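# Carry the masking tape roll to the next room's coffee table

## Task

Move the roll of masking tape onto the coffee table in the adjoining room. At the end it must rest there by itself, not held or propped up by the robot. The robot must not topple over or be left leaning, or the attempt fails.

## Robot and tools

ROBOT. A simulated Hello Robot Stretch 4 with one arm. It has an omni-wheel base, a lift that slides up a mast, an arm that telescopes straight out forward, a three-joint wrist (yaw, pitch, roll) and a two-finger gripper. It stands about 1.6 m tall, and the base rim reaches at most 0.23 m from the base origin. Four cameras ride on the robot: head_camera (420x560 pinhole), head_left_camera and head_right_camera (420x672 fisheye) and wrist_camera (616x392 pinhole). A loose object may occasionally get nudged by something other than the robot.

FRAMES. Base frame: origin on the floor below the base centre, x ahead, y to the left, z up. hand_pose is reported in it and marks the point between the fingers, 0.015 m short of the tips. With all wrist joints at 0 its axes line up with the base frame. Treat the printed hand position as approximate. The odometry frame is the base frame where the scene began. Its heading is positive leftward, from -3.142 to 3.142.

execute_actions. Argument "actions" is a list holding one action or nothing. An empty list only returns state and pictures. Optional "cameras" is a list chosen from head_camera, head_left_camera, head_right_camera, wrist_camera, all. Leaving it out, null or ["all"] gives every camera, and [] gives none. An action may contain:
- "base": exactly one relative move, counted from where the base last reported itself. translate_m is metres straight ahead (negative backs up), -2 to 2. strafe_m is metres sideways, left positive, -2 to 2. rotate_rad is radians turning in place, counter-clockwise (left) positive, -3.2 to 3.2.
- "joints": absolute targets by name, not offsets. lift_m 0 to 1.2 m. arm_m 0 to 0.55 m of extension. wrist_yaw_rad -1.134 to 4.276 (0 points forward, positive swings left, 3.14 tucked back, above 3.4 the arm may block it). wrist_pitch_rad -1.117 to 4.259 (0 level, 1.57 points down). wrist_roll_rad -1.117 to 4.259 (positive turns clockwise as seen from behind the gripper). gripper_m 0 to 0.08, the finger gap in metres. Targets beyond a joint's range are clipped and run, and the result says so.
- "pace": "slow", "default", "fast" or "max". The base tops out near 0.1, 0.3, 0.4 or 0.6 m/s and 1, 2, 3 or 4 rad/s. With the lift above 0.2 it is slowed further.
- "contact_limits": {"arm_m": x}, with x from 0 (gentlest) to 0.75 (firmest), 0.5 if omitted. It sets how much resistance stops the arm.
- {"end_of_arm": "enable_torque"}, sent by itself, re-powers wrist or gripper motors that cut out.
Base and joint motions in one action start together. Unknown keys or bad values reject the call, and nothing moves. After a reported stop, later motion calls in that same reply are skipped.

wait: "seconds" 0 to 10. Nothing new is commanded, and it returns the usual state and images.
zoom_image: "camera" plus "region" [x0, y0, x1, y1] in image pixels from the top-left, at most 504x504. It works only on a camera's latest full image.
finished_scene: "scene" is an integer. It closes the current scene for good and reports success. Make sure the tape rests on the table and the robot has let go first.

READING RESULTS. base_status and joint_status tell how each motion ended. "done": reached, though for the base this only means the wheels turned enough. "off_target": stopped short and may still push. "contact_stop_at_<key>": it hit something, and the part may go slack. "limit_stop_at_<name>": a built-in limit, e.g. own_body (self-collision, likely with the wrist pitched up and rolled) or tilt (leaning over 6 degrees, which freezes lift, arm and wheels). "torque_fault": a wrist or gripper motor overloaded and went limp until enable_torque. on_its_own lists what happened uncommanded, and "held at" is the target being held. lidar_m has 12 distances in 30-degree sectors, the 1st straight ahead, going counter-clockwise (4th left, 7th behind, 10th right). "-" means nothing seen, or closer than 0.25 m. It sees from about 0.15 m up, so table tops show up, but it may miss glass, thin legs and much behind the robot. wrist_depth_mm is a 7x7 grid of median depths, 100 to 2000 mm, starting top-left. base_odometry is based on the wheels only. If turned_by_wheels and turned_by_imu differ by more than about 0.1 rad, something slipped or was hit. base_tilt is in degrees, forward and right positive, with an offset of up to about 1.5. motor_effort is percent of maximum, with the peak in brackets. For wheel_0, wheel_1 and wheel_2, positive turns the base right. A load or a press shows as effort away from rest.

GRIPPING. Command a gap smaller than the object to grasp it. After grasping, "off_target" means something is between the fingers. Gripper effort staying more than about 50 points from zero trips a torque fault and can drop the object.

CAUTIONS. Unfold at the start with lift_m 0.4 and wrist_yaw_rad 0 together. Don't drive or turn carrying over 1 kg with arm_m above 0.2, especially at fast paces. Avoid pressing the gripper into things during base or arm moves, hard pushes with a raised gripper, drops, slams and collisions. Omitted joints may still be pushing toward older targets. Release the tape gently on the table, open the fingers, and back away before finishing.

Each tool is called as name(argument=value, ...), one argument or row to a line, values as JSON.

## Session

execute_actions(
  actions=[],
)

Scene clock: 0.00 s.
base_odometry: x=+0.000 y=+0.000 heading=+0.000 (m, m, rad; odometry frame)
turned_by_wheels: +0.000 (rad since the last result)
turned_by_imu: +0.000 (rad since the last result)
base_tilt: forward=+0.6 right=+0.4 (deg)
lidar_m: 0.83 0.76 0.78 0.96 0.87 0.88 1.03 0.92 0.93 1.16 1.26 2.78
base_status: not commanded
joint_positions: lift_m=+0.264 arm_m=-0.001 wrist_yaw_rad=+3.127 wrist_pitch_rad=-0.005 wrist_roll_rad=-0.017 gripper_m=+0.040
joint_status: not commanded
motor_effort: lift_m=+19 arm_m=-1 wrist_yaw_rad=-1 wrist_pitch_rad=-8 wrist_roll_rad=+1 gripper_m=+0 wheel_0=+0 wheel_1=+0 wheel_2=+0 (%)
hand_pose: x=-0.0410 y=+0.0905 z=+0.4433 quat_wxyz=(+0.007, +0.002, -0.008, +1.000) (m; base frame)
wrist_depth_mm: - 141 1229 1336 1060 878 750 / - 140 1229 1336 1078 866 759 / - 123 178 1336 1078 878 759 / 105 139 220 1366 1078 878 759 / 139 976 1205 1336 1078 878 759 / 904 1025 1160 1308 1025 891 750 / 891 960 124 1118 120 809 759
pictures: head_camera, head_left_camera, head_right_camera, wrist_camera
Images, in order (width x height): head_camera 420x560, head_left_camera 420x672, head_right_camera 420x672, wrist_camera 616x392.

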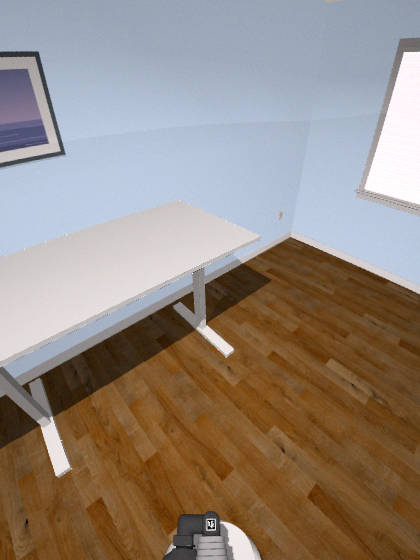

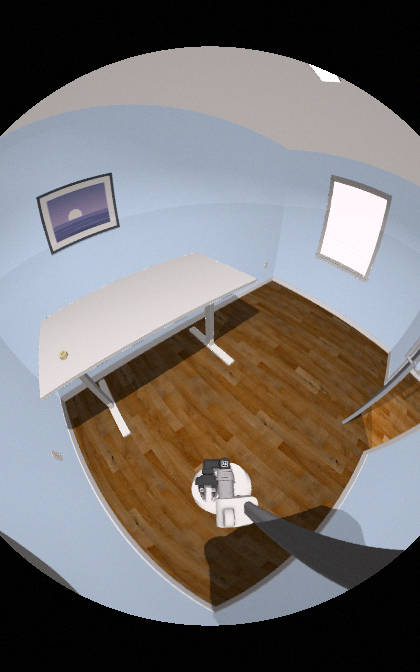

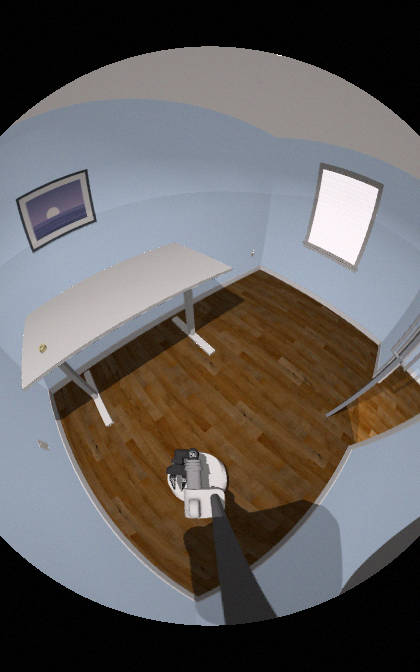

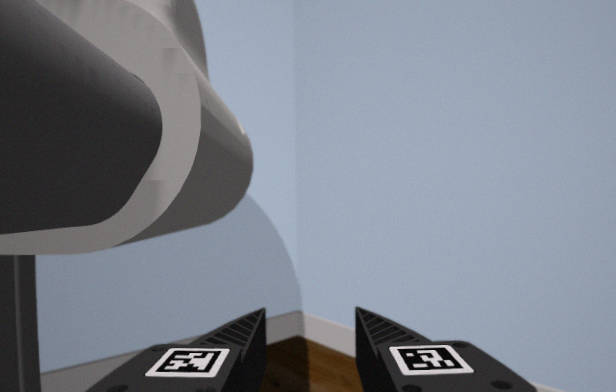

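Table looks higher. Face the tape directly.

execute_actions(
  actions=[
    {"base":{"rotate_rad":1.08},"joints":{"lift_m":0.5,"wrist_yaw_rad":0}},
  ],
  cameras=["head_camera"],
)

execute_actions(
  actions=[
    {"base":{"translate_m":0.35},"joints":{"lift_m":1.2,"wrist_pitch_rad":1.0,"gripper_m":0.08}},
  ],
  cameras=["head_camera","wrist_camera"],
)

Scene clock: 8.10 s.
base_odometry: x=+0.000 y=+0.000 heading=+1.079 (m, m, rad; odometry frame)
turned_by_wheels: +1.079 (rad since the last result)
turned_by_imu: +1.066 (rad since the last result)
base_tilt: forward=+0.7 right=+0.4 (deg)
lidar_m: 0.77 0.97 0.86 0.88 1.02 0.90 0.94 1.18 1.30 2.65 0.85 0.75
base_status: done
joint_positions: lift_m=+0.500 arm_m=+0.000 wrist_yaw_rad=+0.001 wrist_pitch_rad=-0.005 wrist_roll_rad=-0.017 gripper_m=+0.040
joint_status: all done
motor_effort: lift_m=+21(19) arm_m=-1(1) wrist_yaw_rad=-2(6) wrist_pitch_rad=-7(8) wrist_roll_rad=+1(0) gripper_m=+1(0) wheel_0=-2(5) wheel_1=-3(9) wheel_2=-4(12) (%)
hand_pose: x=+0.3831 y=-0.0873 z=+0.6791 quat_wxyz=(+1.000, -0.008, -0.002, +0.000) (m; base frame)
wrist_depth_mm: 878 1118 1537 1464 1308 1182 473 / 878 1098 759 668 615 621 621 / 854 1118 1464 960 1229 1205 1098 / 866 1098 1537 1430 1336 1229 1138 / 866 1118 1537 1430 1336 1229 1138 / 866 1078 1430 1397 1308 1229 1138 / 866 1008 124 1397 120 1182 1118
pictures: head_camera
Images, in order (width x height): head_camera 420x560.

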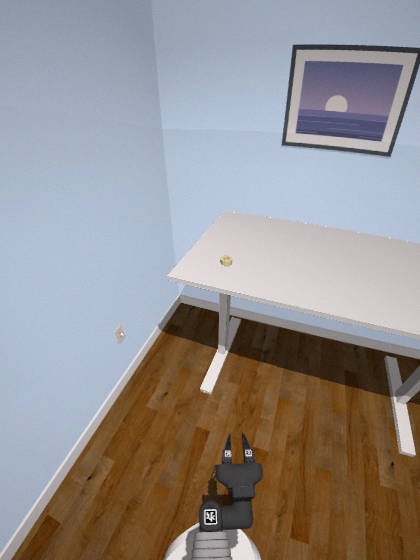

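Scene clock: 11.70 s.
base_odometry: x=+0.165 y=+0.308 heading=+1.079 (m, m, rad; odometry frame)
turned_by_wheels: +0.000 (rad since the last result)
turned_by_imu: -0.003 (rad since the last result)
base_tilt: forward=+0.6 right=+0.6 (deg)
lidar_m: 0.46 0.83 0.72 0.73 0.94 1.24 1.26 1.55 2.96 0.80 0.50 0.44
base_status: done
joint_positions: lift_m=+1.200 arm_m=+0.000 wrist_yaw_rad=+0.000 wrist_pitch_rad=+1.001 wrist_roll_rad=-0.017 gripper_m=+0.080
joint_status: all done
motor_effort: lift_m=+21(25) arm_m=-1(1) wrist_yaw_rad=-1(0) wrist_pitch_rad=-6(7) wrist_roll_rad=+0(2) gripper_m=+2(2) wheel_0=+2(9) wheel_1=+3(7) wheel_2=-4(12) (%)
hand_pose: x=+0.2851 y=-0.0874 z=+1.1989 quat_wxyz=(+0.877, -0.007, +0.480, +0.004) (m; base frame)
wrist_depth_mm: 759 976 1205 691 683 668 676 / 788 1008 603 597 597 597 597 / 820 1008 539 535 530 530 525 / 866 1118 504 484 480 477 469 / 904 1255 1464 1430 442 433 433 / 946 1308 1366 1336 1366 1336 407 / 960 104 1205 1255 1205 107 -
pictures: head_camera, wrist_camera
Images, in order (width x height): head_camera 420x560, wrist_camera 616x392.

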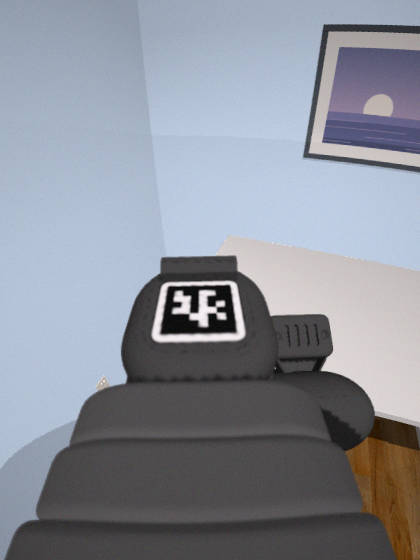

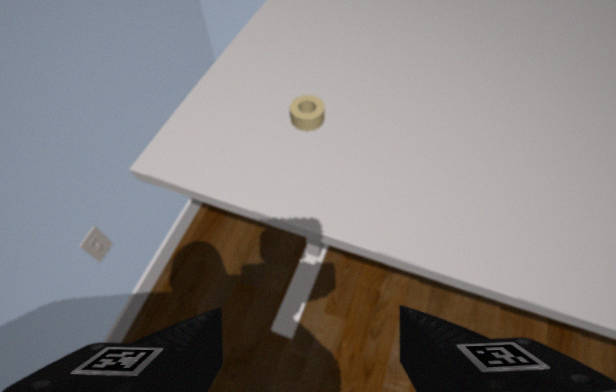

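execute_actions(
  actions=[
    {"joints":{"lift_m":1.03,"arm_m":0.352}},
  ],
  cameras=[],
)

execute_actions(
  actions=[
    {"joints":{"lift_m":0.985},"pace":"slow"},
  ],
  cameras=["wrist_camera"],
)

Scene clock: 23.57 s.
base_odometry: x=+0.165 y=+0.308 heading=+1.079 (m, m, rad; odometry frame)
turned_by_wheels: +0.000 (rad since the last result)
turned_by_imu: +0.000 (rad since the last result)
base_tilt: forward=+0.6 right=+0.4 (deg)
lidar_m: 0.46 0.82 0.73 0.74 0.93 1.24 1.27 1.54 2.96 0.78 0.50 0.45
base_status: not commanded
joint_positions: lift_m=+1.030 arm_m=+0.351 wrist_yaw_rad=+0.000 wrist_pitch_rad=+1.001 wrist_roll_rad=-0.017 gripper_m=+0.080
joint_status: all done
motor_effort: lift_m=+16(22) arm_m=+5(7) wrist_yaw_rad=+0(2) wrist_pitch_rad=-5(5) wrist_roll_rad=+0(2) gripper_m=+2(1) wheel_0=+2(2) wheel_1=+3(3) wheel_2=-4(4) (%)
hand_pose: x=+0.6367 y=-0.0874 z=+1.0293 quat_wxyz=(+0.877, -0.007, +0.480, +0.004) (m; base frame)
wrist_depth_mm: 634 798 788 394 392 384 384 / 647 831 345 343 342 340 340 / 683 768 309 307 304 303 303 / 715 279 279 277 276 274 272 / 263 255 253 253 251 250 248 / 233 233 232 219 230 229 228 / 218 104 208 207 206 107 -
pictures: none
No camera images: the call's "cameras" was empty. Leave "cameras" out to get every camera's image.

Scene clock: 24.80 s.
base_odometry: x=+0.165 y=+0.308 heading=+1.079 (m, m, rad; odometry frame)
turned_by_wheels: +0.000 (rad since the last result)
turned_by_imu: +0.000 (rad since the last result)
base_tilt: forward=+0.8 right=+0.5 (deg)
lidar_m: 0.47 0.83 0.74 0.75 0.95 1.24 1.25 1.55 2.95 0.77 0.50 0.43
base_status: not commanded
joint_positions: lift_m=+0.985 arm_m=+0.351 wrist_yaw_rad=+0.000 wrist_pitch_rad=+1.001 wrist_roll_rad=-0.017 gripper_m=+0.080
joint_status: all done
motor_effort: lift_m=+16(18) arm_m=+5(5) wrist_yaw_rad=+0(1) wrist_pitch_rad=-2(4) wrist_roll_rad=+1(0) gripper_m=+2(1) wheel_0=+2(2) wheel_1=+3(3) wheel_2=-3(4) (%)
hand_pose: x=+0.6367 y=-0.0874 z=+0.9843 quat_wxyz=(+0.877, -0.007, +0.480, +0.004) (m; base frame)
wrist_depth_mm: 634 788 320 319 315 312 310 / 654 291 281 278 276 276 274 / 654 251 249 248 246 245 244 / 228 226 225 223 222 221 220 / 206 206 204 203 202 202 200 / 188 188 187 167 183 184 183 / 176 104 167 167 167 107 -
pictures: wrist_camera
Images, in order (width x height): wrist_camera 616x392.

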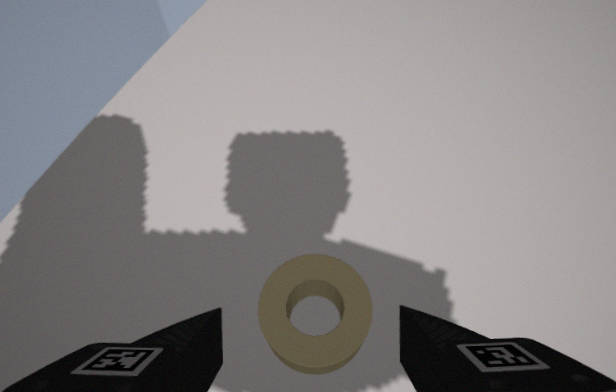

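execute_actions(
  actions=[
    {"joints":{"lift_m":0.978,"arm_m":0.366},"pace":"slow"},
  ],
  cameras=[],
)

execute_actions(
  actions=[
    {"joints":{"gripper_m":0.03}},
  ],
  cameras=[],
)

execute_actions(
  actions=[
    {"joints":{"lift_m":1.03}},
  ],
  cameras=["wrist_camera"],
)

Scene clock: 31.53 s.
base_odometry: x=+0.165 y=+0.308 heading=+1.079 (m, m, rad; odometry frame)
turned_by_wheels: +0.000 (rad since the last result)
turned_by_imu: +0.000 (rad since the last result)
base_tilt: forward=+0.7 right=+0.6 (deg)
lidar_m: 0.47 0.81 0.74 0.75 0.94 1.23 1.26 1.55 2.96 0.77 0.49 0.46
base_status: not commanded
joint_positions: lift_m=+0.978 arm_m=+0.365 wrist_yaw_rad=+0.000 wrist_pitch_rad=+1.001 wrist_roll_rad=-0.017 gripper_m=+0.080
joint_status: all done
motor_effort: lift_m=+16(16) arm_m=+5(6) wrist_yaw_rad=-1(2) wrist_pitch_rad=-4(6) wrist_roll_rad=+0(0) gripper_m=+2(4) wheel_0=+2(2) wheel_1=+3(3) wheel_2=-4(4) (%)
hand_pose: x=+0.6506 y=-0.0874 z=+0.9773 quat_wxyz=(+0.877, -0.007, +0.480, +0.004) (m; base frame)
wrist_depth_mm: 627 778 307 304 304 300 298 / 647 281 270 267 266 265 265 / 640 242 240 238 237 236 235 / 219 216 216 215 213 212 212 / 198 198 196 196 195 193 193 / 181 180 180 158 178 178 176 / 169 104 160 143 147 107 -
pictures: none
No camera images: the call's "cameras" was empty. Leave "cameras" out to get every camera's image.

Scene clock: 32.63 s.
base_odometry: x=+0.165 y=+0.308 heading=+1.079 (m, m, rad; odometry frame)
turned_by_wheels: +0.000 (rad since the last result)
turned_by_imu: +0.000 (rad since the last result)
base_tilt: forward=+0.7 right=+0.4 (deg)
lidar_m: 0.47 0.82 0.73 0.74 0.91 1.25 1.25 1.53 2.96 0.77 0.49 0.44
base_status: not commanded
joint_positions: lift_m=+0.978 arm_m=+0.365 wrist_yaw_rad=+0.000 wrist_pitch_rad=+1.001 wrist_roll_rad=-0.017 gripper_m=+0.048
joint_status: gripper_m off_target (ended at +0.048, target +0.030)
on_its_own: gripper_m is held at +0.042, not at your +0.030, by its contact guard: the fingers met something
motor_effort: lift_m=+16(16) arm_m=+5(5) wrist_yaw_rad=+0(0) wrist_pitch_rad=-4(5) wrist_roll_rad=+0(1) gripper_m=-41(38) wheel_0=+2(2) wheel_1=+3(3) wheel_2=-4(3) (%)
hand_pose: x=+0.6506 y=-0.0874 z=+0.9773 quat_wxyz=(+0.877, -0.007, +0.480, +0.004) (m; base frame)
wrist_depth_mm: 627 768 307 304 303 298 300 / 640 279 270 267 265 264 264 / 640 241 240 238 236 236 235 / 219 218 216 215 214 212 212 / 198 198 197 196 195 193 193 / 181 181 180 158 178 177 176 / 168 169 128 143 122 137 -
pictures: none
No camera images: the call's "cameras" was empty. Leave "cameras" out to get every camera's image.

Scene clock: 33.77 s.
base_odometry: x=+0.165 y=+0.308 heading=+1.079 (m, m, rad; odometry frame)
turned_by_wheels: +0.000 (rad since the last result)
turned_by_imu: +0.000 (rad since the last result)
base_tilt: forward=+0.6 right=+0.5 (deg)
lidar_m: 0.45 0.80 0.72 0.75 0.94 1.24 1.26 1.55 2.97 0.78 0.50 0.44
base_status: not commanded
joint_positions: lift_m=+1.030 arm_m=+0.365 wrist_yaw_rad=+0.000 wrist_pitch_rad=+1.001 wrist_roll_rad=-0.017 gripper_m=+0.048
joint_status: all done
on_its_own: gripper_m is held at +0.042, not at your +0.030, by its contact guard: the fingers met something
motor_effort: lift_m=+21(23) arm_m=+5(5) wrist_yaw_rad=-1(1) wrist_pitch_rad=-3(2) wrist_roll_rad=+1(0) gripper_m=-40(40) wheel_0=+2(2) wheel_1=+3(3) wheel_2=-3(3) (%)
hand_pose: x=+0.6506 y=-0.0874 z=+1.0289 quat_wxyz=(+0.877, -0.007, +0.480, +0.004) (m; base frame)
wrist_depth_mm: 627 798 798 392 392 387 384 / 640 831 345 343 340 340 340 / 683 788 309 306 306 303 300 / 707 279 278 276 274 273 272 / 462 255 253 252 252 249 247 / 232 233 232 158 229 228 227 / 216 217 128 143 122 161 212
pictures: wrist_camera
Images, in order (width x height): wrist_camera 616x392.

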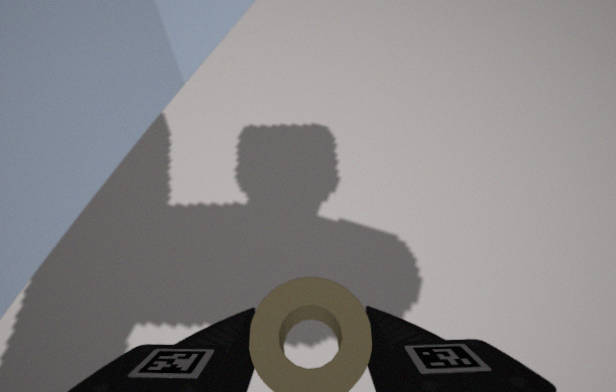

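execute_actions(
  actions=[
    {"base":{"translate_m":-0.35},"joints":{"arm_m":0}},
  ],
  cameras=[],
)

execute_actions(
  actions=[
    {"base":{"rotate_rad":2.78},"joints":{"lift_m":0.65}},
  ],
  cameras=["head_camera","head_left_camera"],
)

Scene clock: 41.43 s.
base_odometry: x=+0.000 y=+0.000 heading=+1.079 (m, m, rad; odometry frame)
turned_by_wheels: +0.000 (rad since the last result)
turned_by_imu: +0.002 (rad since the last result)
base_tilt: forward=+0.7 right=+0.5 (deg)
lidar_m: 0.78 0.96 0.86 0.87 1.01 0.91 0.94 1.16 1.30 2.69 0.85 0.74
base_status: done
joint_positions: lift_m=+1.030 arm_m=+0.001 wrist_yaw_rad=+0.000 wrist_pitch_rad=+1.002 wrist_roll_rad=-0.017 gripper_m=+0.048
joint_status: all done
on_its_own: gripper_m is held at +0.042, not at your +0.030, by its contact guard: the fingers met something
motor_effort: lift_m=+20(21) arm_m=-5(5) wrist_yaw_rad=+2(0) wrist_pitch_rad=-5(4) wrist_roll_rad=+0(1) gripper_m=-41(40) wheel_0=-2(3) wheel_1=-3(7) wheel_2=+1(12) (%)
hand_pose: x=+0.2863 y=-0.0874 z=+1.0289 quat_wxyz=(+0.877, -0.007, +0.480, +0.004) (m; base frame)
wrist_depth_mm: 891 1118 1576 1499 1397 1281 1205 / 904 1205 1708 1661 1618 1430 1336 / 960 1281 1576 1576 1537 1537 1499 / 1008 1308 1430 1397 1430 1397 1397 / 1042 1308 1308 1281 1308 1308 1281 / 1118 1205 1182 158 1182 1182 1160 / 1098 1118 128 143 122 597 1098
pictures: none
No camera images: the call's "cameras" was empty. Leave "cameras" out to get every camera's image.

Scene clock: 44.57 s.
base_odometry: x=+0.000 y=+0.000 heading=-2.425 (m, m, rad; odometry frame)
turned_by_wheels: +2.779 (rad since the last result)
turned_by_imu: +2.745 (rad since the last result)
base_tilt: forward=+0.6 right=+0.5 (deg)
lidar_m: 0.91 0.95 1.26 2.83 1.10 0.81 0.77 0.79 0.92 0.86 0.90 0.95
base_status: done
joint_positions: lift_m=+0.650 arm_m=+0.001 wrist_yaw_rad=+0.000 wrist_pitch_rad=+1.002 wrist_roll_rad=-0.017 gripper_m=+0.048
joint_status: all done
on_its_own: gripper_m is held at +0.042, not at your +0.030, by its contact guard: the fingers met something
motor_effort: lift_m=+17(21) arm_m=-5(5) wrist_yaw_rad=-1(2) wrist_pitch_rad=-6(4) wrist_roll_rad=+0(1) gripper_m=-40(40) wheel_0=-2(7) wheel_1=-3(8) wheel_2=-4(11) (%)
hand_pose: x=+0.2864 y=-0.0874 z=+0.6492 quat_wxyz=(+0.877, -0.007, +0.480, +0.004) (m; base frame)
wrist_depth_mm: 732 750 741 741 750 759 750 / 842 842 854 866 878 866 878 / 976 1008 1008 1025 1008 1008 1025 / 976 976 976 960 960 960 946 / 878 878 878 878 878 866 866 / 820 809 809 158 809 798 798 / 750 768 128 143 122 424 741
pictures: head_camera, head_left_camera
Images, in order (width x height): head_camera 420x560, head_left_camera 420x672.

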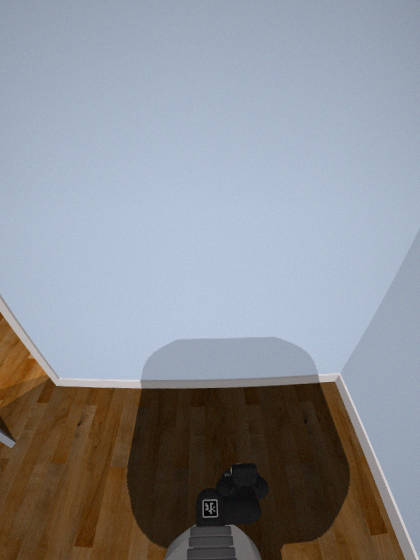

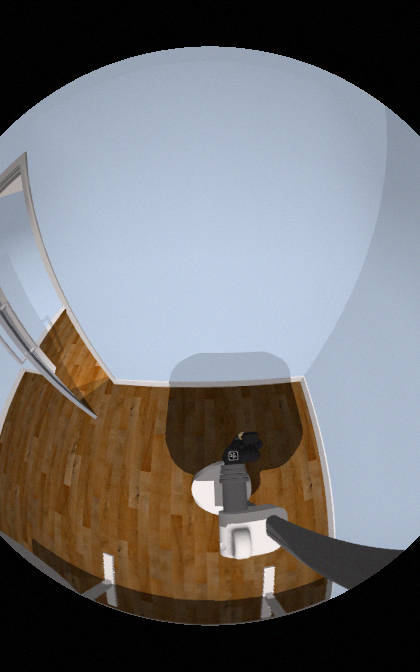

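Same approach; glass door, tip near (0.45, 1.2).

execute_actions(
  actions=[
    {"base":{"translate_m":0.54}},
  ],
  cameras=[],
)

execute_actions(
  actions=[
    {"base":{"strafe_m":0.8}},
  ],
  cameras=["head_camera","head_left_camera"],
)

Scene clock: 53.03 s.
base_odometry: x=-0.407 y=-0.355 heading=-2.425 (m, m, rad; odometry frame)
turned_by_wheels: +0.000 (rad since the last result)
turned_by_imu: -0.005 (rad since the last result)
base_tilt: forward=+0.8 right=+0.5 (deg)
lidar_m: 0.36 0.40 0.55 1.14 2.96 1.35 1.34 1.28 0.90 0.87 0.56 0.40
base_status: done
joint_positions: lift_m=+0.650 arm_m=+0.001 wrist_yaw_rad=+0.000 wrist_pitch_rad=+1.002 wrist_roll_rad=-0.017 gripper_m=+0.048
joint_status: not commanded
on_its_own: gripper_m is held at +0.042, not at your +0.030, by its contact guard: the fingers met something
motor_effort: lift_m=+17(17) arm_m=-5(5) wrist_yaw_rad=-1(1) wrist_pitch_rad=-5(2) wrist_roll_rad=+1(0) gripper_m=-39(40) wheel_0=+3(7) wheel_1=+4(9) wheel_2=-3(14) (%)
hand_pose: x=+0.2864 y=-0.0874 z=+0.6491 quat_wxyz=(+0.877, -0.007, +0.480, +0.004) (m; base frame)
wrist_depth_mm: 157 159 159 160 160 163 - / 180 182 185 186 187 187 188 / 216 218 220 222 224 224 225 / 266 270 272 276 278 279 282 / 349 353 355 357 364 370 377 / 512 512 469 158 452 549 574 / 741 683 128 143 122 413 732
pictures: none
No camera images: the call's "cameras" was empty. Leave "cameras" out to get every camera's image.

Scene clock: 57.03 s.
base_odometry: x=+0.118 y=-0.958 heading=-2.424 (m, m, rad; odometry frame)
turned_by_wheels: +0.000 (rad since the last result)
turned_by_imu: -0.001 (rad since the last result)
base_tilt: forward=+0.6 right=+0.4 (deg)
lidar_m: 0.37 0.40 0.87 0.35 2.12 2.18 1.32 1.37 1.75 1.55 0.56 0.40
base_status: done
joint_positions: lift_m=+0.650 arm_m=+0.001 wrist_yaw_rad=+0.000 wrist_pitch_rad=+1.002 wrist_roll_rad=-0.017 gripper_m=+0.048
joint_status: not commanded
on_its_own: gripper_m is held at +0.042, not at your +0.030, by its contact guard: the fingers met something
motor_effort: lift_m=+17(18) arm_m=-5(5) wrist_yaw_rad=-1(0) wrist_pitch_rad=-5(5) wrist_roll_rad=+0(1) gripper_m=-39(41) wheel_0=-1(9) wheel_1=+3(12) wheel_2=+0(1) (%)
hand_pose: x=+0.2864 y=-0.0874 z=+0.6491 quat_wxyz=(+0.877, -0.007, +0.480, +0.004) (m; base frame)
wrist_depth_mm: 158 160 160 161 162 164 - / 182 184 187 187 189 189 189 / 216 219 222 224 227 227 228 / 268 271 273 277 279 282 285 / 353 355 357 362 368 375 382 / 469 512 477 158 452 554 574 / 750 691 127 143 122 418 732
pictures: head_camera, head_left_camera
Images, in order (width x height): head_camera 420x560, head_left_camera 420x672.

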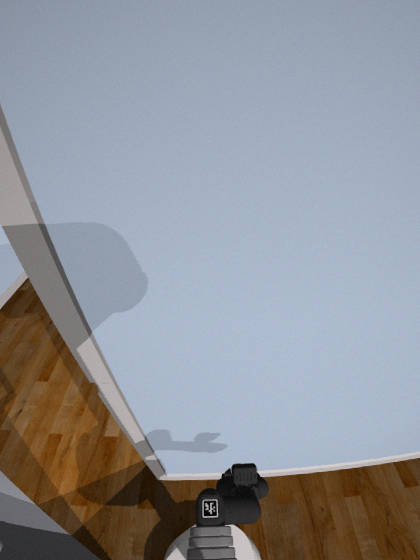

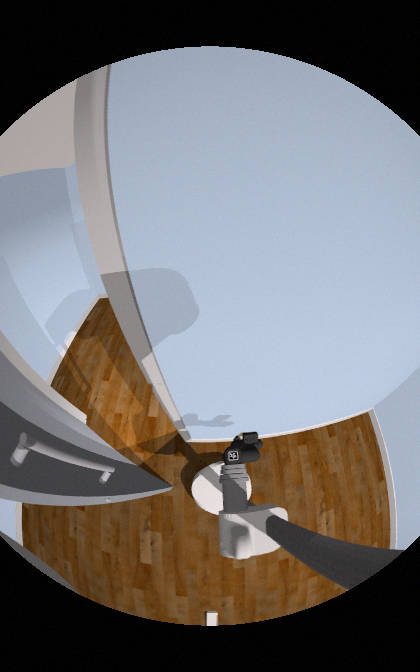

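execute_actions(
  actions=[
    {"base":{"translate_m":0.025}},
  ],
  cameras=[],
)

execute_actions(
  actions=[
    {"base":{"strafe_m":0.66},"pace":"slow"},
  ],
  cameras=["head_camera","head_left_camera"],
)

Scene clock: 63.67 s.
base_odometry: x=+0.100 y=-0.974 heading=-2.424 (m, m, rad; odometry frame)
turned_by_wheels: +0.000 (rad since the last result)
turned_by_imu: +0.000 (rad since the last result)
base_tilt: forward=+0.5 right=+0.6 (deg)
lidar_m: 0.35 0.37 0.99 0.35 2.14 2.18 1.38 1.40 1.75 1.45 0.54 0.37
base_status: done
joint_positions: lift_m=+0.650 arm_m=+0.001 wrist_yaw_rad=+0.000 wrist_pitch_rad=+1.002 wrist_roll_rad=-0.017 gripper_m=+0.048
joint_status: not commanded
on_its_own: gripper_m is held at +0.042, not at your +0.030, by its contact guard: the fingers met something
motor_effort: lift_m=+17(17) arm_m=-5(5) wrist_yaw_rad=+1(1) wrist_pitch_rad=-5(5) wrist_roll_rad=+0(1) gripper_m=-40(40) wheel_0=+1(6) wheel_1=+4(6) wheel_2=-2(9) (%)
hand_pose: x=+0.2864 y=-0.0874 z=+0.6491 quat_wxyz=(+0.877, -0.007, +0.480, +0.004) (m; base frame)
wrist_depth_mm: 132 134 134 135 135 137 - / 152 154 155 157 158 158 158 / 181 183 185 187 188 189 190 / 224 226 229 230 233 236 237 / 294 294 298 301 306 312 317 / 407 430 397 158 382 466 484 / 750 591 128 143 122 387 723
pictures: none
No camera images: the call's "cameras" was empty. Leave "cameras" out to get every camera's image.

Scene clock: 71.40 s.
base_odometry: x=+0.534 y=-1.471 heading=-2.424 (m, m, rad; odometry frame)
turned_by_wheels: +0.000 (rad since the last result)
turned_by_imu: -0.015 (rad since the last result)
base_tilt: forward=+0.6 right=+0.4 (deg)
lidar_m: 2.59 2.03 0.35 0.25 - 0.25 0.25 1.40 1.96 1.54 0.52 0.51
base_status: done
joint_positions: lift_m=+0.650 arm_m=+0.001 wrist_yaw_rad=+0.000 wrist_pitch_rad=+1.002 wrist_roll_rad=-0.017 gripper_m=+0.048
joint_status: not commanded
on_its_own: gripper_m is held at +0.042, not at your +0.030, by its contact guard: the fingers met something
motor_effort: lift_m=+20(21) arm_m=-4(5) wrist_yaw_rad=+0(4) wrist_pitch_rad=-4(4) wrist_roll_rad=+0(1) gripper_m=-39(40) wheel_0=-2(12) wheel_1=+5(23) wheel_2=+2(6) (%)
hand_pose: x=+0.2863 y=-0.0874 z=+0.6490 quat_wxyz=(+0.877, -0.007, +0.480, +0.004) (m; base frame)
wrist_depth_mm: 1397 1397 1366 1430 1366 1366 1366 / 1255 1229 1205 1205 1182 1182 1182 / 1098 1078 1078 1060 1060 1060 1042 / 976 976 976 976 960 960 397 / 891 891 878 891 878 585 399 / 809 809 809 158 798 585 455 / 750 759 128 143 122 353 715
pictures: head_camera, head_left_camera
Images, in order (width x height): head_camera 420x560, head_left_camera 420x672.

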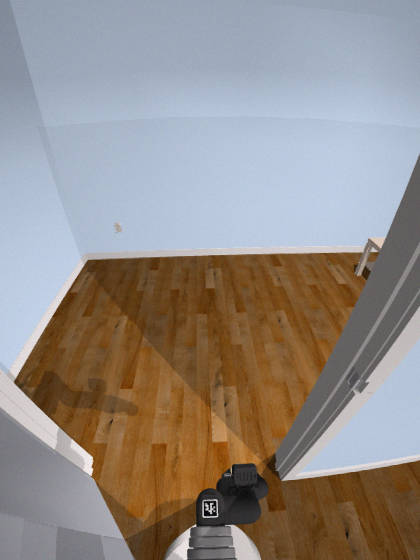

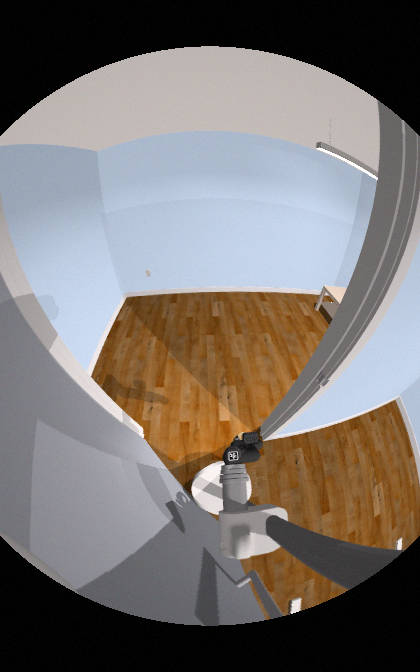

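execute_actions(
  actions=[
    {"base":{"strafe_m":0.05},"pace":"slow"},
  ],
  cameras=[],
)

execute_actions(
  actions=[
    {"base":{"translate_m":1.3}},
  ],
  cameras=[],
)

execute_actions(
  actions=[
    {"base":{"rotate_rad":-1.35}},
  ],
  cameras=["head_camera"],
)

Scene clock: 80.23 s.
base_odometry: x=+0.566 y=-1.508 heading=-2.424 (m, m, rad; odometry frame)
turned_by_wheels: +0.000 (rad since the last result)
turned_by_imu: +0.000 (rad since the last result)
base_tilt: forward=+0.6 right=+0.4 (deg)
lidar_m: 2.59 1.95 0.34 0.25 - 0.25 0.27 1.43 1.98 1.51 0.54 0.58
base_status: done
joint_positions: lift_m=+0.650 arm_m=+0.001 wrist_yaw_rad=+0.000 wrist_pitch_rad=+1.002 wrist_roll_rad=-0.017 gripper_m=+0.048
joint_status: not commanded
on_its_own: gripper_m is held at +0.042, not at your +0.030, by its contact guard: the fingers met something
motor_effort: lift_m=+19(20) arm_m=-4(4) wrist_yaw_rad=+1(1) wrist_pitch_rad=-7(5) wrist_roll_rad=+0(2) gripper_m=-40(40) wheel_0=-3(9) wheel_1=+4(11) wheel_2=+0(2) (%)
hand_pose: x=+0.2863 y=-0.0874 z=+0.6490 quat_wxyz=(+0.877, -0.007, +0.480, +0.004) (m; base frame)
wrist_depth_mm: 1430 1397 1397 1366 1366 1336 1336 / 1255 1229 1205 1205 1205 1182 1182 / 1098 1078 1078 1060 1060 1060 1078 / 976 976 960 946 946 946 530 / 891 878 878 878 878 842 473 / 809 809 809 158 798 683 500 / 750 759 128 143 122 359 723
pictures: none
No camera images: the call's "cameras" was empty. Leave "cameras" out to get every camera's image.

Scene clock: 86.03 s.
base_odometry: x=-0.413 y=-2.364 heading=-2.423 (m, m, rad; odometry frame)
turned_by_wheels: +0.000 (rad since the last result)
turned_by_imu: -0.010 (rad since the last result)
base_tilt: forward=+0.6 right=+0.5 (deg)
lidar_m: 1.28 1.35 1.45 1.37 1.15 0.99 1.27 0.87 1.12 1.73 1.79 1.38
base_status: done
joint_positions: lift_m=+0.650 arm_m=+0.001 wrist_yaw_rad=+0.000 wrist_pitch_rad=+1.002 wrist_roll_rad=-0.017 gripper_m=+0.048
joint_status: not commanded
on_its_own: gripper_m is held at +0.042, not at your +0.030, by its contact guard: the fingers met something
motor_effort: lift_m=+20(19) arm_m=-4(4) wrist_yaw_rad=-1(2) wrist_pitch_rad=-4(4) wrist_roll_rad=+1(1) gripper_m=-39(38) wheel_0=+1(7) wheel_1=+5(9) wheel_2=-1(14) (%)
hand_pose: x=+0.2863 y=-0.0874 z=+0.6490 quat_wxyz=(+0.877, -0.007, +0.480, +0.004) (m; base frame)
wrist_depth_mm: 1118 1118 1160 1182 1182 1205 1182 / 1205 1205 1229 1205 1205 1182 1182 / 1098 1078 1078 1060 1060 1060 1060 / 976 976 960 976 946 960 946 / 878 878 891 878 878 866 854 / 809 809 809 158 798 788 788 / 759 750 127 143 122 424 732
pictures: none
No camera images: the call's "cameras" was empty. Leave "cameras" out to get every camera's image.

Scene clock: 87.97 s.
base_odometry: x=-0.413 y=-2.364 heading=+2.511 (m, m, rad; odometry frame)
turned_by_wheels: -1.349 (rad since the last result)
turned_by_imu: -1.332 (rad since the last result)
base_tilt: forward=+0.7 right=+0.3 (deg)
lidar_m: 1.72 1.56 1.30 1.30 1.47 1.38 1.37 1.01 1.08 0.90 0.87 1.46
base_status: done
joint_positions: lift_m=+0.650 arm_m=+0.001 wrist_yaw_rad=+0.000 wrist_pitch_rad=+1.002 wrist_roll_rad=-0.017 gripper_m=+0.048
joint_status: not commanded
on_its_own: gripper_m is held at +0.042, not at your +0.030, by its contact guard: the fingers met something
motor_effort: lift_m=+20(20) arm_m=-4(4) wrist_yaw_rad=+1(0) wrist_pitch_rad=-6(5) wrist_roll_rad=+0(0) gripper_m=-40(40) wheel_0=+2(5) wheel_1=+4(12) wheel_2=+5(11) (%)
hand_pose: x=+0.2863 y=-0.0874 z=+0.6490 quat_wxyz=(+0.877, -0.007, +0.480, +0.004) (m; base frame)
wrist_depth_mm: 1397 1397 1397 1397 1366 1336 1336 / 1255 1229 1182 1205 1205 1182 1182 / 1098 1078 1078 1078 1078 1060 1042 / 991 976 976 960 960 946 946 / 891 891 891 878 866 878 854 / 809 809 809 158 788 798 798 / 750 759 128 143 122 424 741
pictures: head_camera
Images, in order (width x height): head_camera 420x560.

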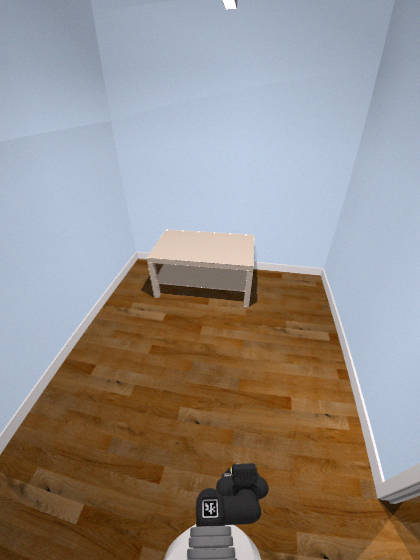

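execute_actions(
  actions=[
    {"base":{"rotate_rad":0.08}},
  ],
  cameras=[],
)

execute_actions(
  actions=[
    {"base":{"translate_m":1.33},"joints":{"arm_m":0.38,"lift_m":0.54},"pace":"fast"},
  ],
  cameras=["head_camera","wrist_camera"],
)

Scene clock: 97.60 s.
base_odometry: x=-0.413 y=-2.364 heading=+2.590 (m, m, rad; odometry frame)
turned_by_wheels: +0.079 (rad since the last result)
turned_by_imu: +0.078 (rad since the last result)
base_tilt: forward=+0.8 right=+0.5 (deg)
lidar_m: 1.73 1.52 1.29 1.30 1.54 1.36 1.38 1.01 1.10 0.87 0.91 1.66
base_status: done
joint_positions: lift_m=+0.650 arm_m=+0.001 wrist_yaw_rad=+0.000 wrist_pitch_rad=+1.002 wrist_roll_rad=-0.017 gripper_m=+0.048
joint_status: not commanded
on_its_own: gripper_m is held at +0.042, not at your +0.030, by its contact guard: the fingers met something
motor_effort: lift_m=+20(20) arm_m=-4(5) wrist_yaw_rad=+0(1) wrist_pitch_rad=-4(6) wrist_roll_rad=+0(1) gripper_m=-40(40) wheel_0=-2(5) wheel_1=-2(6) wheel_2=-3(7) (%)
hand_pose: x=+0.2863 y=-0.0874 z=+0.6490 quat_wxyz=(+0.877, -0.007, +0.480, +0.004) (m; base frame)
wrist_depth_mm: 1366 1397 1397 1397 1366 1336 1366 / 1229 1229 1205 1182 1205 1182 1205 / 1098 1098 1078 1060 1078 1042 1042 / 976 960 976 960 960 960 946 / 891 878 891 878 878 866 866 / 798 798 820 158 798 798 788 / 750 759 127 143 122 427 732
pictures: none
No camera images: the call's "cameras" was empty. Leave "cameras" out to get every camera's image.

Scene clock: 102.23 s.
base_odometry: x=-1.546 y=-1.667 heading=+2.590 (m, m, rad; odometry frame)
turned_by_wheels: +0.000 (rad since the last result)
turned_by_imu: -0.010 (rad since the last result)
base_tilt: forward=+0.7 right=+0.5 (deg)
lidar_m: 0.44 0.53 0.94 0.93 1.11 1.94 2.36 1.35 1.14 1.15 0.54 0.44
base_status: done
joint_positions: lift_m=+0.540 arm_m=+0.379 wrist_yaw_rad=+0.000 wrist_pitch_rad=+1.002 wrist_roll_rad=-0.017 gripper_m=+0.048
joint_status: all done
on_its_own: gripper_m is held at +0.042, not at your +0.030, by its contact guard: the fingers met something
motor_effort: lift_m=+17(20) arm_m=+5(5) wrist_yaw_rad=-1(1) wrist_pitch_rad=-4(8) wrist_roll_rad=+1(0) gripper_m=-40(40) wheel_0=+0(10) wheel_1=+4(10) wheel_2=+1(15) (%)
hand_pose: x=+0.6647 y=-0.0874 z=+0.5392 quat_wxyz=(+0.877, -0.007, +0.480, +0.004) (m; base frame)
wrist_depth_mm: 421 415 413 413 466 452 436 / 370 366 362 359 357 357 355 / 327 327 320 319 319 317 315 / 293 293 290 289 287 285 285 / 265 265 264 263 260 259 257 / 243 243 242 158 240 238 236 / 225 227 128 143 122 166 221
pictures: head_camera, wrist_camera
Images, in order (width x height): head_camera 420x560, wrist_camera 616x392.

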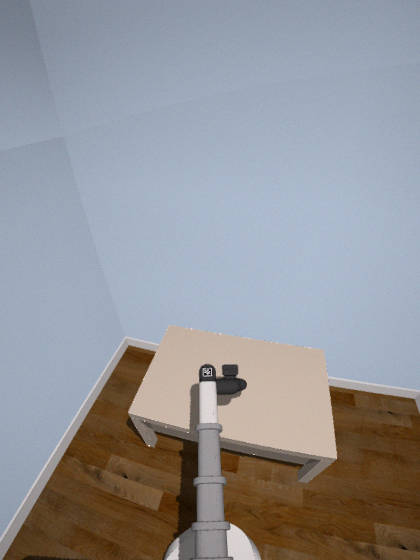

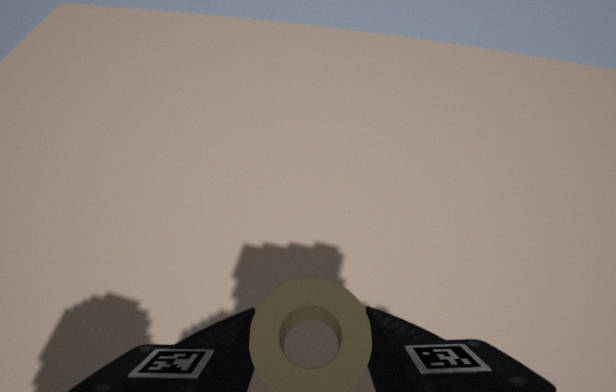

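execute_actions(
  actions=[
    {"joints":{"lift_m":0.478},"pace":"slow"},
  ],
  cameras=[],
)

execute_actions(
  actions=[
    {"joints":{"gripper_m":0.08}},
  ],
  cameras=[],
)

execute_actions(
  actions=[
    {"joints":{"lift_m":0.55}},
  ],
  cameras=["wrist_camera"],
)

Scene clock: 109.63 s.
base_odometry: x=-1.546 y=-1.667 heading=+2.590 (m, m, rad; odometry frame)
turned_by_wheels: +0.000 (rad since the last result)
turned_by_imu: +0.000 (rad since the last result)
base_tilt: forward=+0.6 right=+0.6 (deg)
lidar_m: 0.44 0.52 0.93 0.94 1.11 1.96 2.36 1.35 1.14 1.14 0.55 0.45
base_status: not commanded
joint_positions: lift_m=+0.478 arm_m=+0.379 wrist_yaw_rad=+0.000 wrist_pitch_rad=+1.002 wrist_roll_rad=-0.017 gripper_m=+0.048
joint_status: all done
on_its_own: gripper_m is held at +0.042, not at your +0.030, by its contact guard: the fingers met something
motor_effort: lift_m=+16(11) arm_m=+5(5) wrist_yaw_rad=-1(1) wrist_pitch_rad=-4(3) wrist_roll_rad=+1(0) gripper_m=-39(40) wheel_0=+0(0) wheel_1=+4(4) wheel_2=+1(1) (%)
hand_pose: x=+0.6647 y=-0.0874 z=+0.4773 quat_wxyz=(+0.877, -0.007, +0.480, +0.004) (m; base frame)
wrist_depth_mm: 314 309 309 304 304 300 300 / 276 273 270 267 266 265 265 / 244 242 240 239 237 236 236 / 219 217 216 215 214 213 211 / 198 198 196 196 195 193 193 / 181 181 180 158 178 178 176 / 168 169 128 143 122 137 -
pictures: none
No camera images: the call's "cameras" was empty. Leave "cameras" out to get every camera's image.

Scene clock: 110.67 s.
base_odometry: x=-1.546 y=-1.667 heading=+2.590 (m, m, rad; odometry frame)
turned_by_wheels: +0.000 (rad since the last result)
turned_by_imu: +0.000 (rad since the last result)
base_tilt: forward=+0.7 right=+0.5 (deg)
lidar_m: 0.44 0.53 0.94 0.94 1.09 1.93 2.36 1.35 1.14 1.15 0.51 0.44
base_status: not commanded
joint_positions: lift_m=+0.478 arm_m=+0.379 wrist_yaw_rad=+0.000 wrist_pitch_rad=+1.002 wrist_roll_rad=-0.017 gripper_m=+0.080
joint_status: all done
motor_effort: lift_m=+16(16) arm_m=+5(5) wrist_yaw_rad=+0(1) wrist_pitch_rad=-3(4) wrist_roll_rad=+1(1) gripper_m=+2(38) wheel_0=+0(0) wheel_1=+4(4) wheel_2=+2(1) (%)
hand_pose: x=+0.6647 y=-0.0874 z=+0.4773 quat_wxyz=(+0.877, -0.007, +0.480, +0.004) (m; base frame)
wrist_depth_mm: 314 309 307 306 303 300 300 / 276 272 270 267 266 265 264 / 243 241 239 238 236 236 235 / 219 218 216 215 213 213 211 / 198 197 197 196 195 193 193 / 181 181 180 158 178 177 177 / 169 104 160 143 148 107 -
pictures: none
No camera images: the call's "cameras" was empty. Leave "cameras" out to get every camera's image.

Scene clock: 111.93 s.
base_odometry: x=-1.546 y=-1.667 heading=+2.590 (m, m, rad; odometry frame)
turned_by_wheels: +0.000 (rad since the last result)
turned_by_imu: +0.000 (rad since the last result)
base_tilt: forward=+0.6 right=+0.4 (deg)
lidar_m: 0.45 0.53 0.94 0.95 1.11 1.95 2.38 1.33 1.14 1.15 0.52 0.44
base_status: not commanded
joint_positions: lift_m=+0.550 arm_m=+0.379 wrist_yaw_rad=+0.000 wrist_pitch_rad=+1.002 wrist_roll_rad=-0.017 gripper_m=+0.080
joint_status: all done
motor_effort: lift_m=+21(21) arm_m=+5(5) wrist_yaw_rad=+0(1) wrist_pitch_rad=-5(4) wrist_roll_rad=+1(0) gripper_m=+2(2) wheel_0=+0(0) wheel_1=+3(4) wheel_2=+2(1) (%)
hand_pose: x=+0.6647 y=-0.0874 z=+0.5489 quat_wxyz=(+0.877, -0.007, +0.480, +0.004) (m; base frame)
wrist_depth_mm: 439 430 430 488 477 459 436 / 387 379 377 375 373 370 370 / 340 340 336 332 330 330 329 / 306 304 303 300 298 298 296 / 276 276 276 273 272 271 268 / 254 252 252 251 249 249 246 / 236 104 225 214 225 107 -
pictures: wrist_camera
Images, in order (width x height): wrist_camera 616x392.

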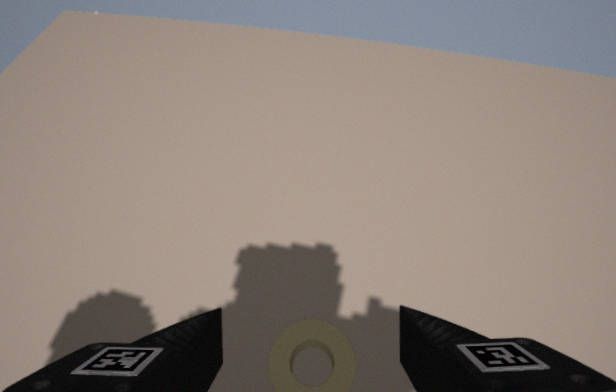

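finished_scene(
  scene=2,
)

The scene is finished: the task was done.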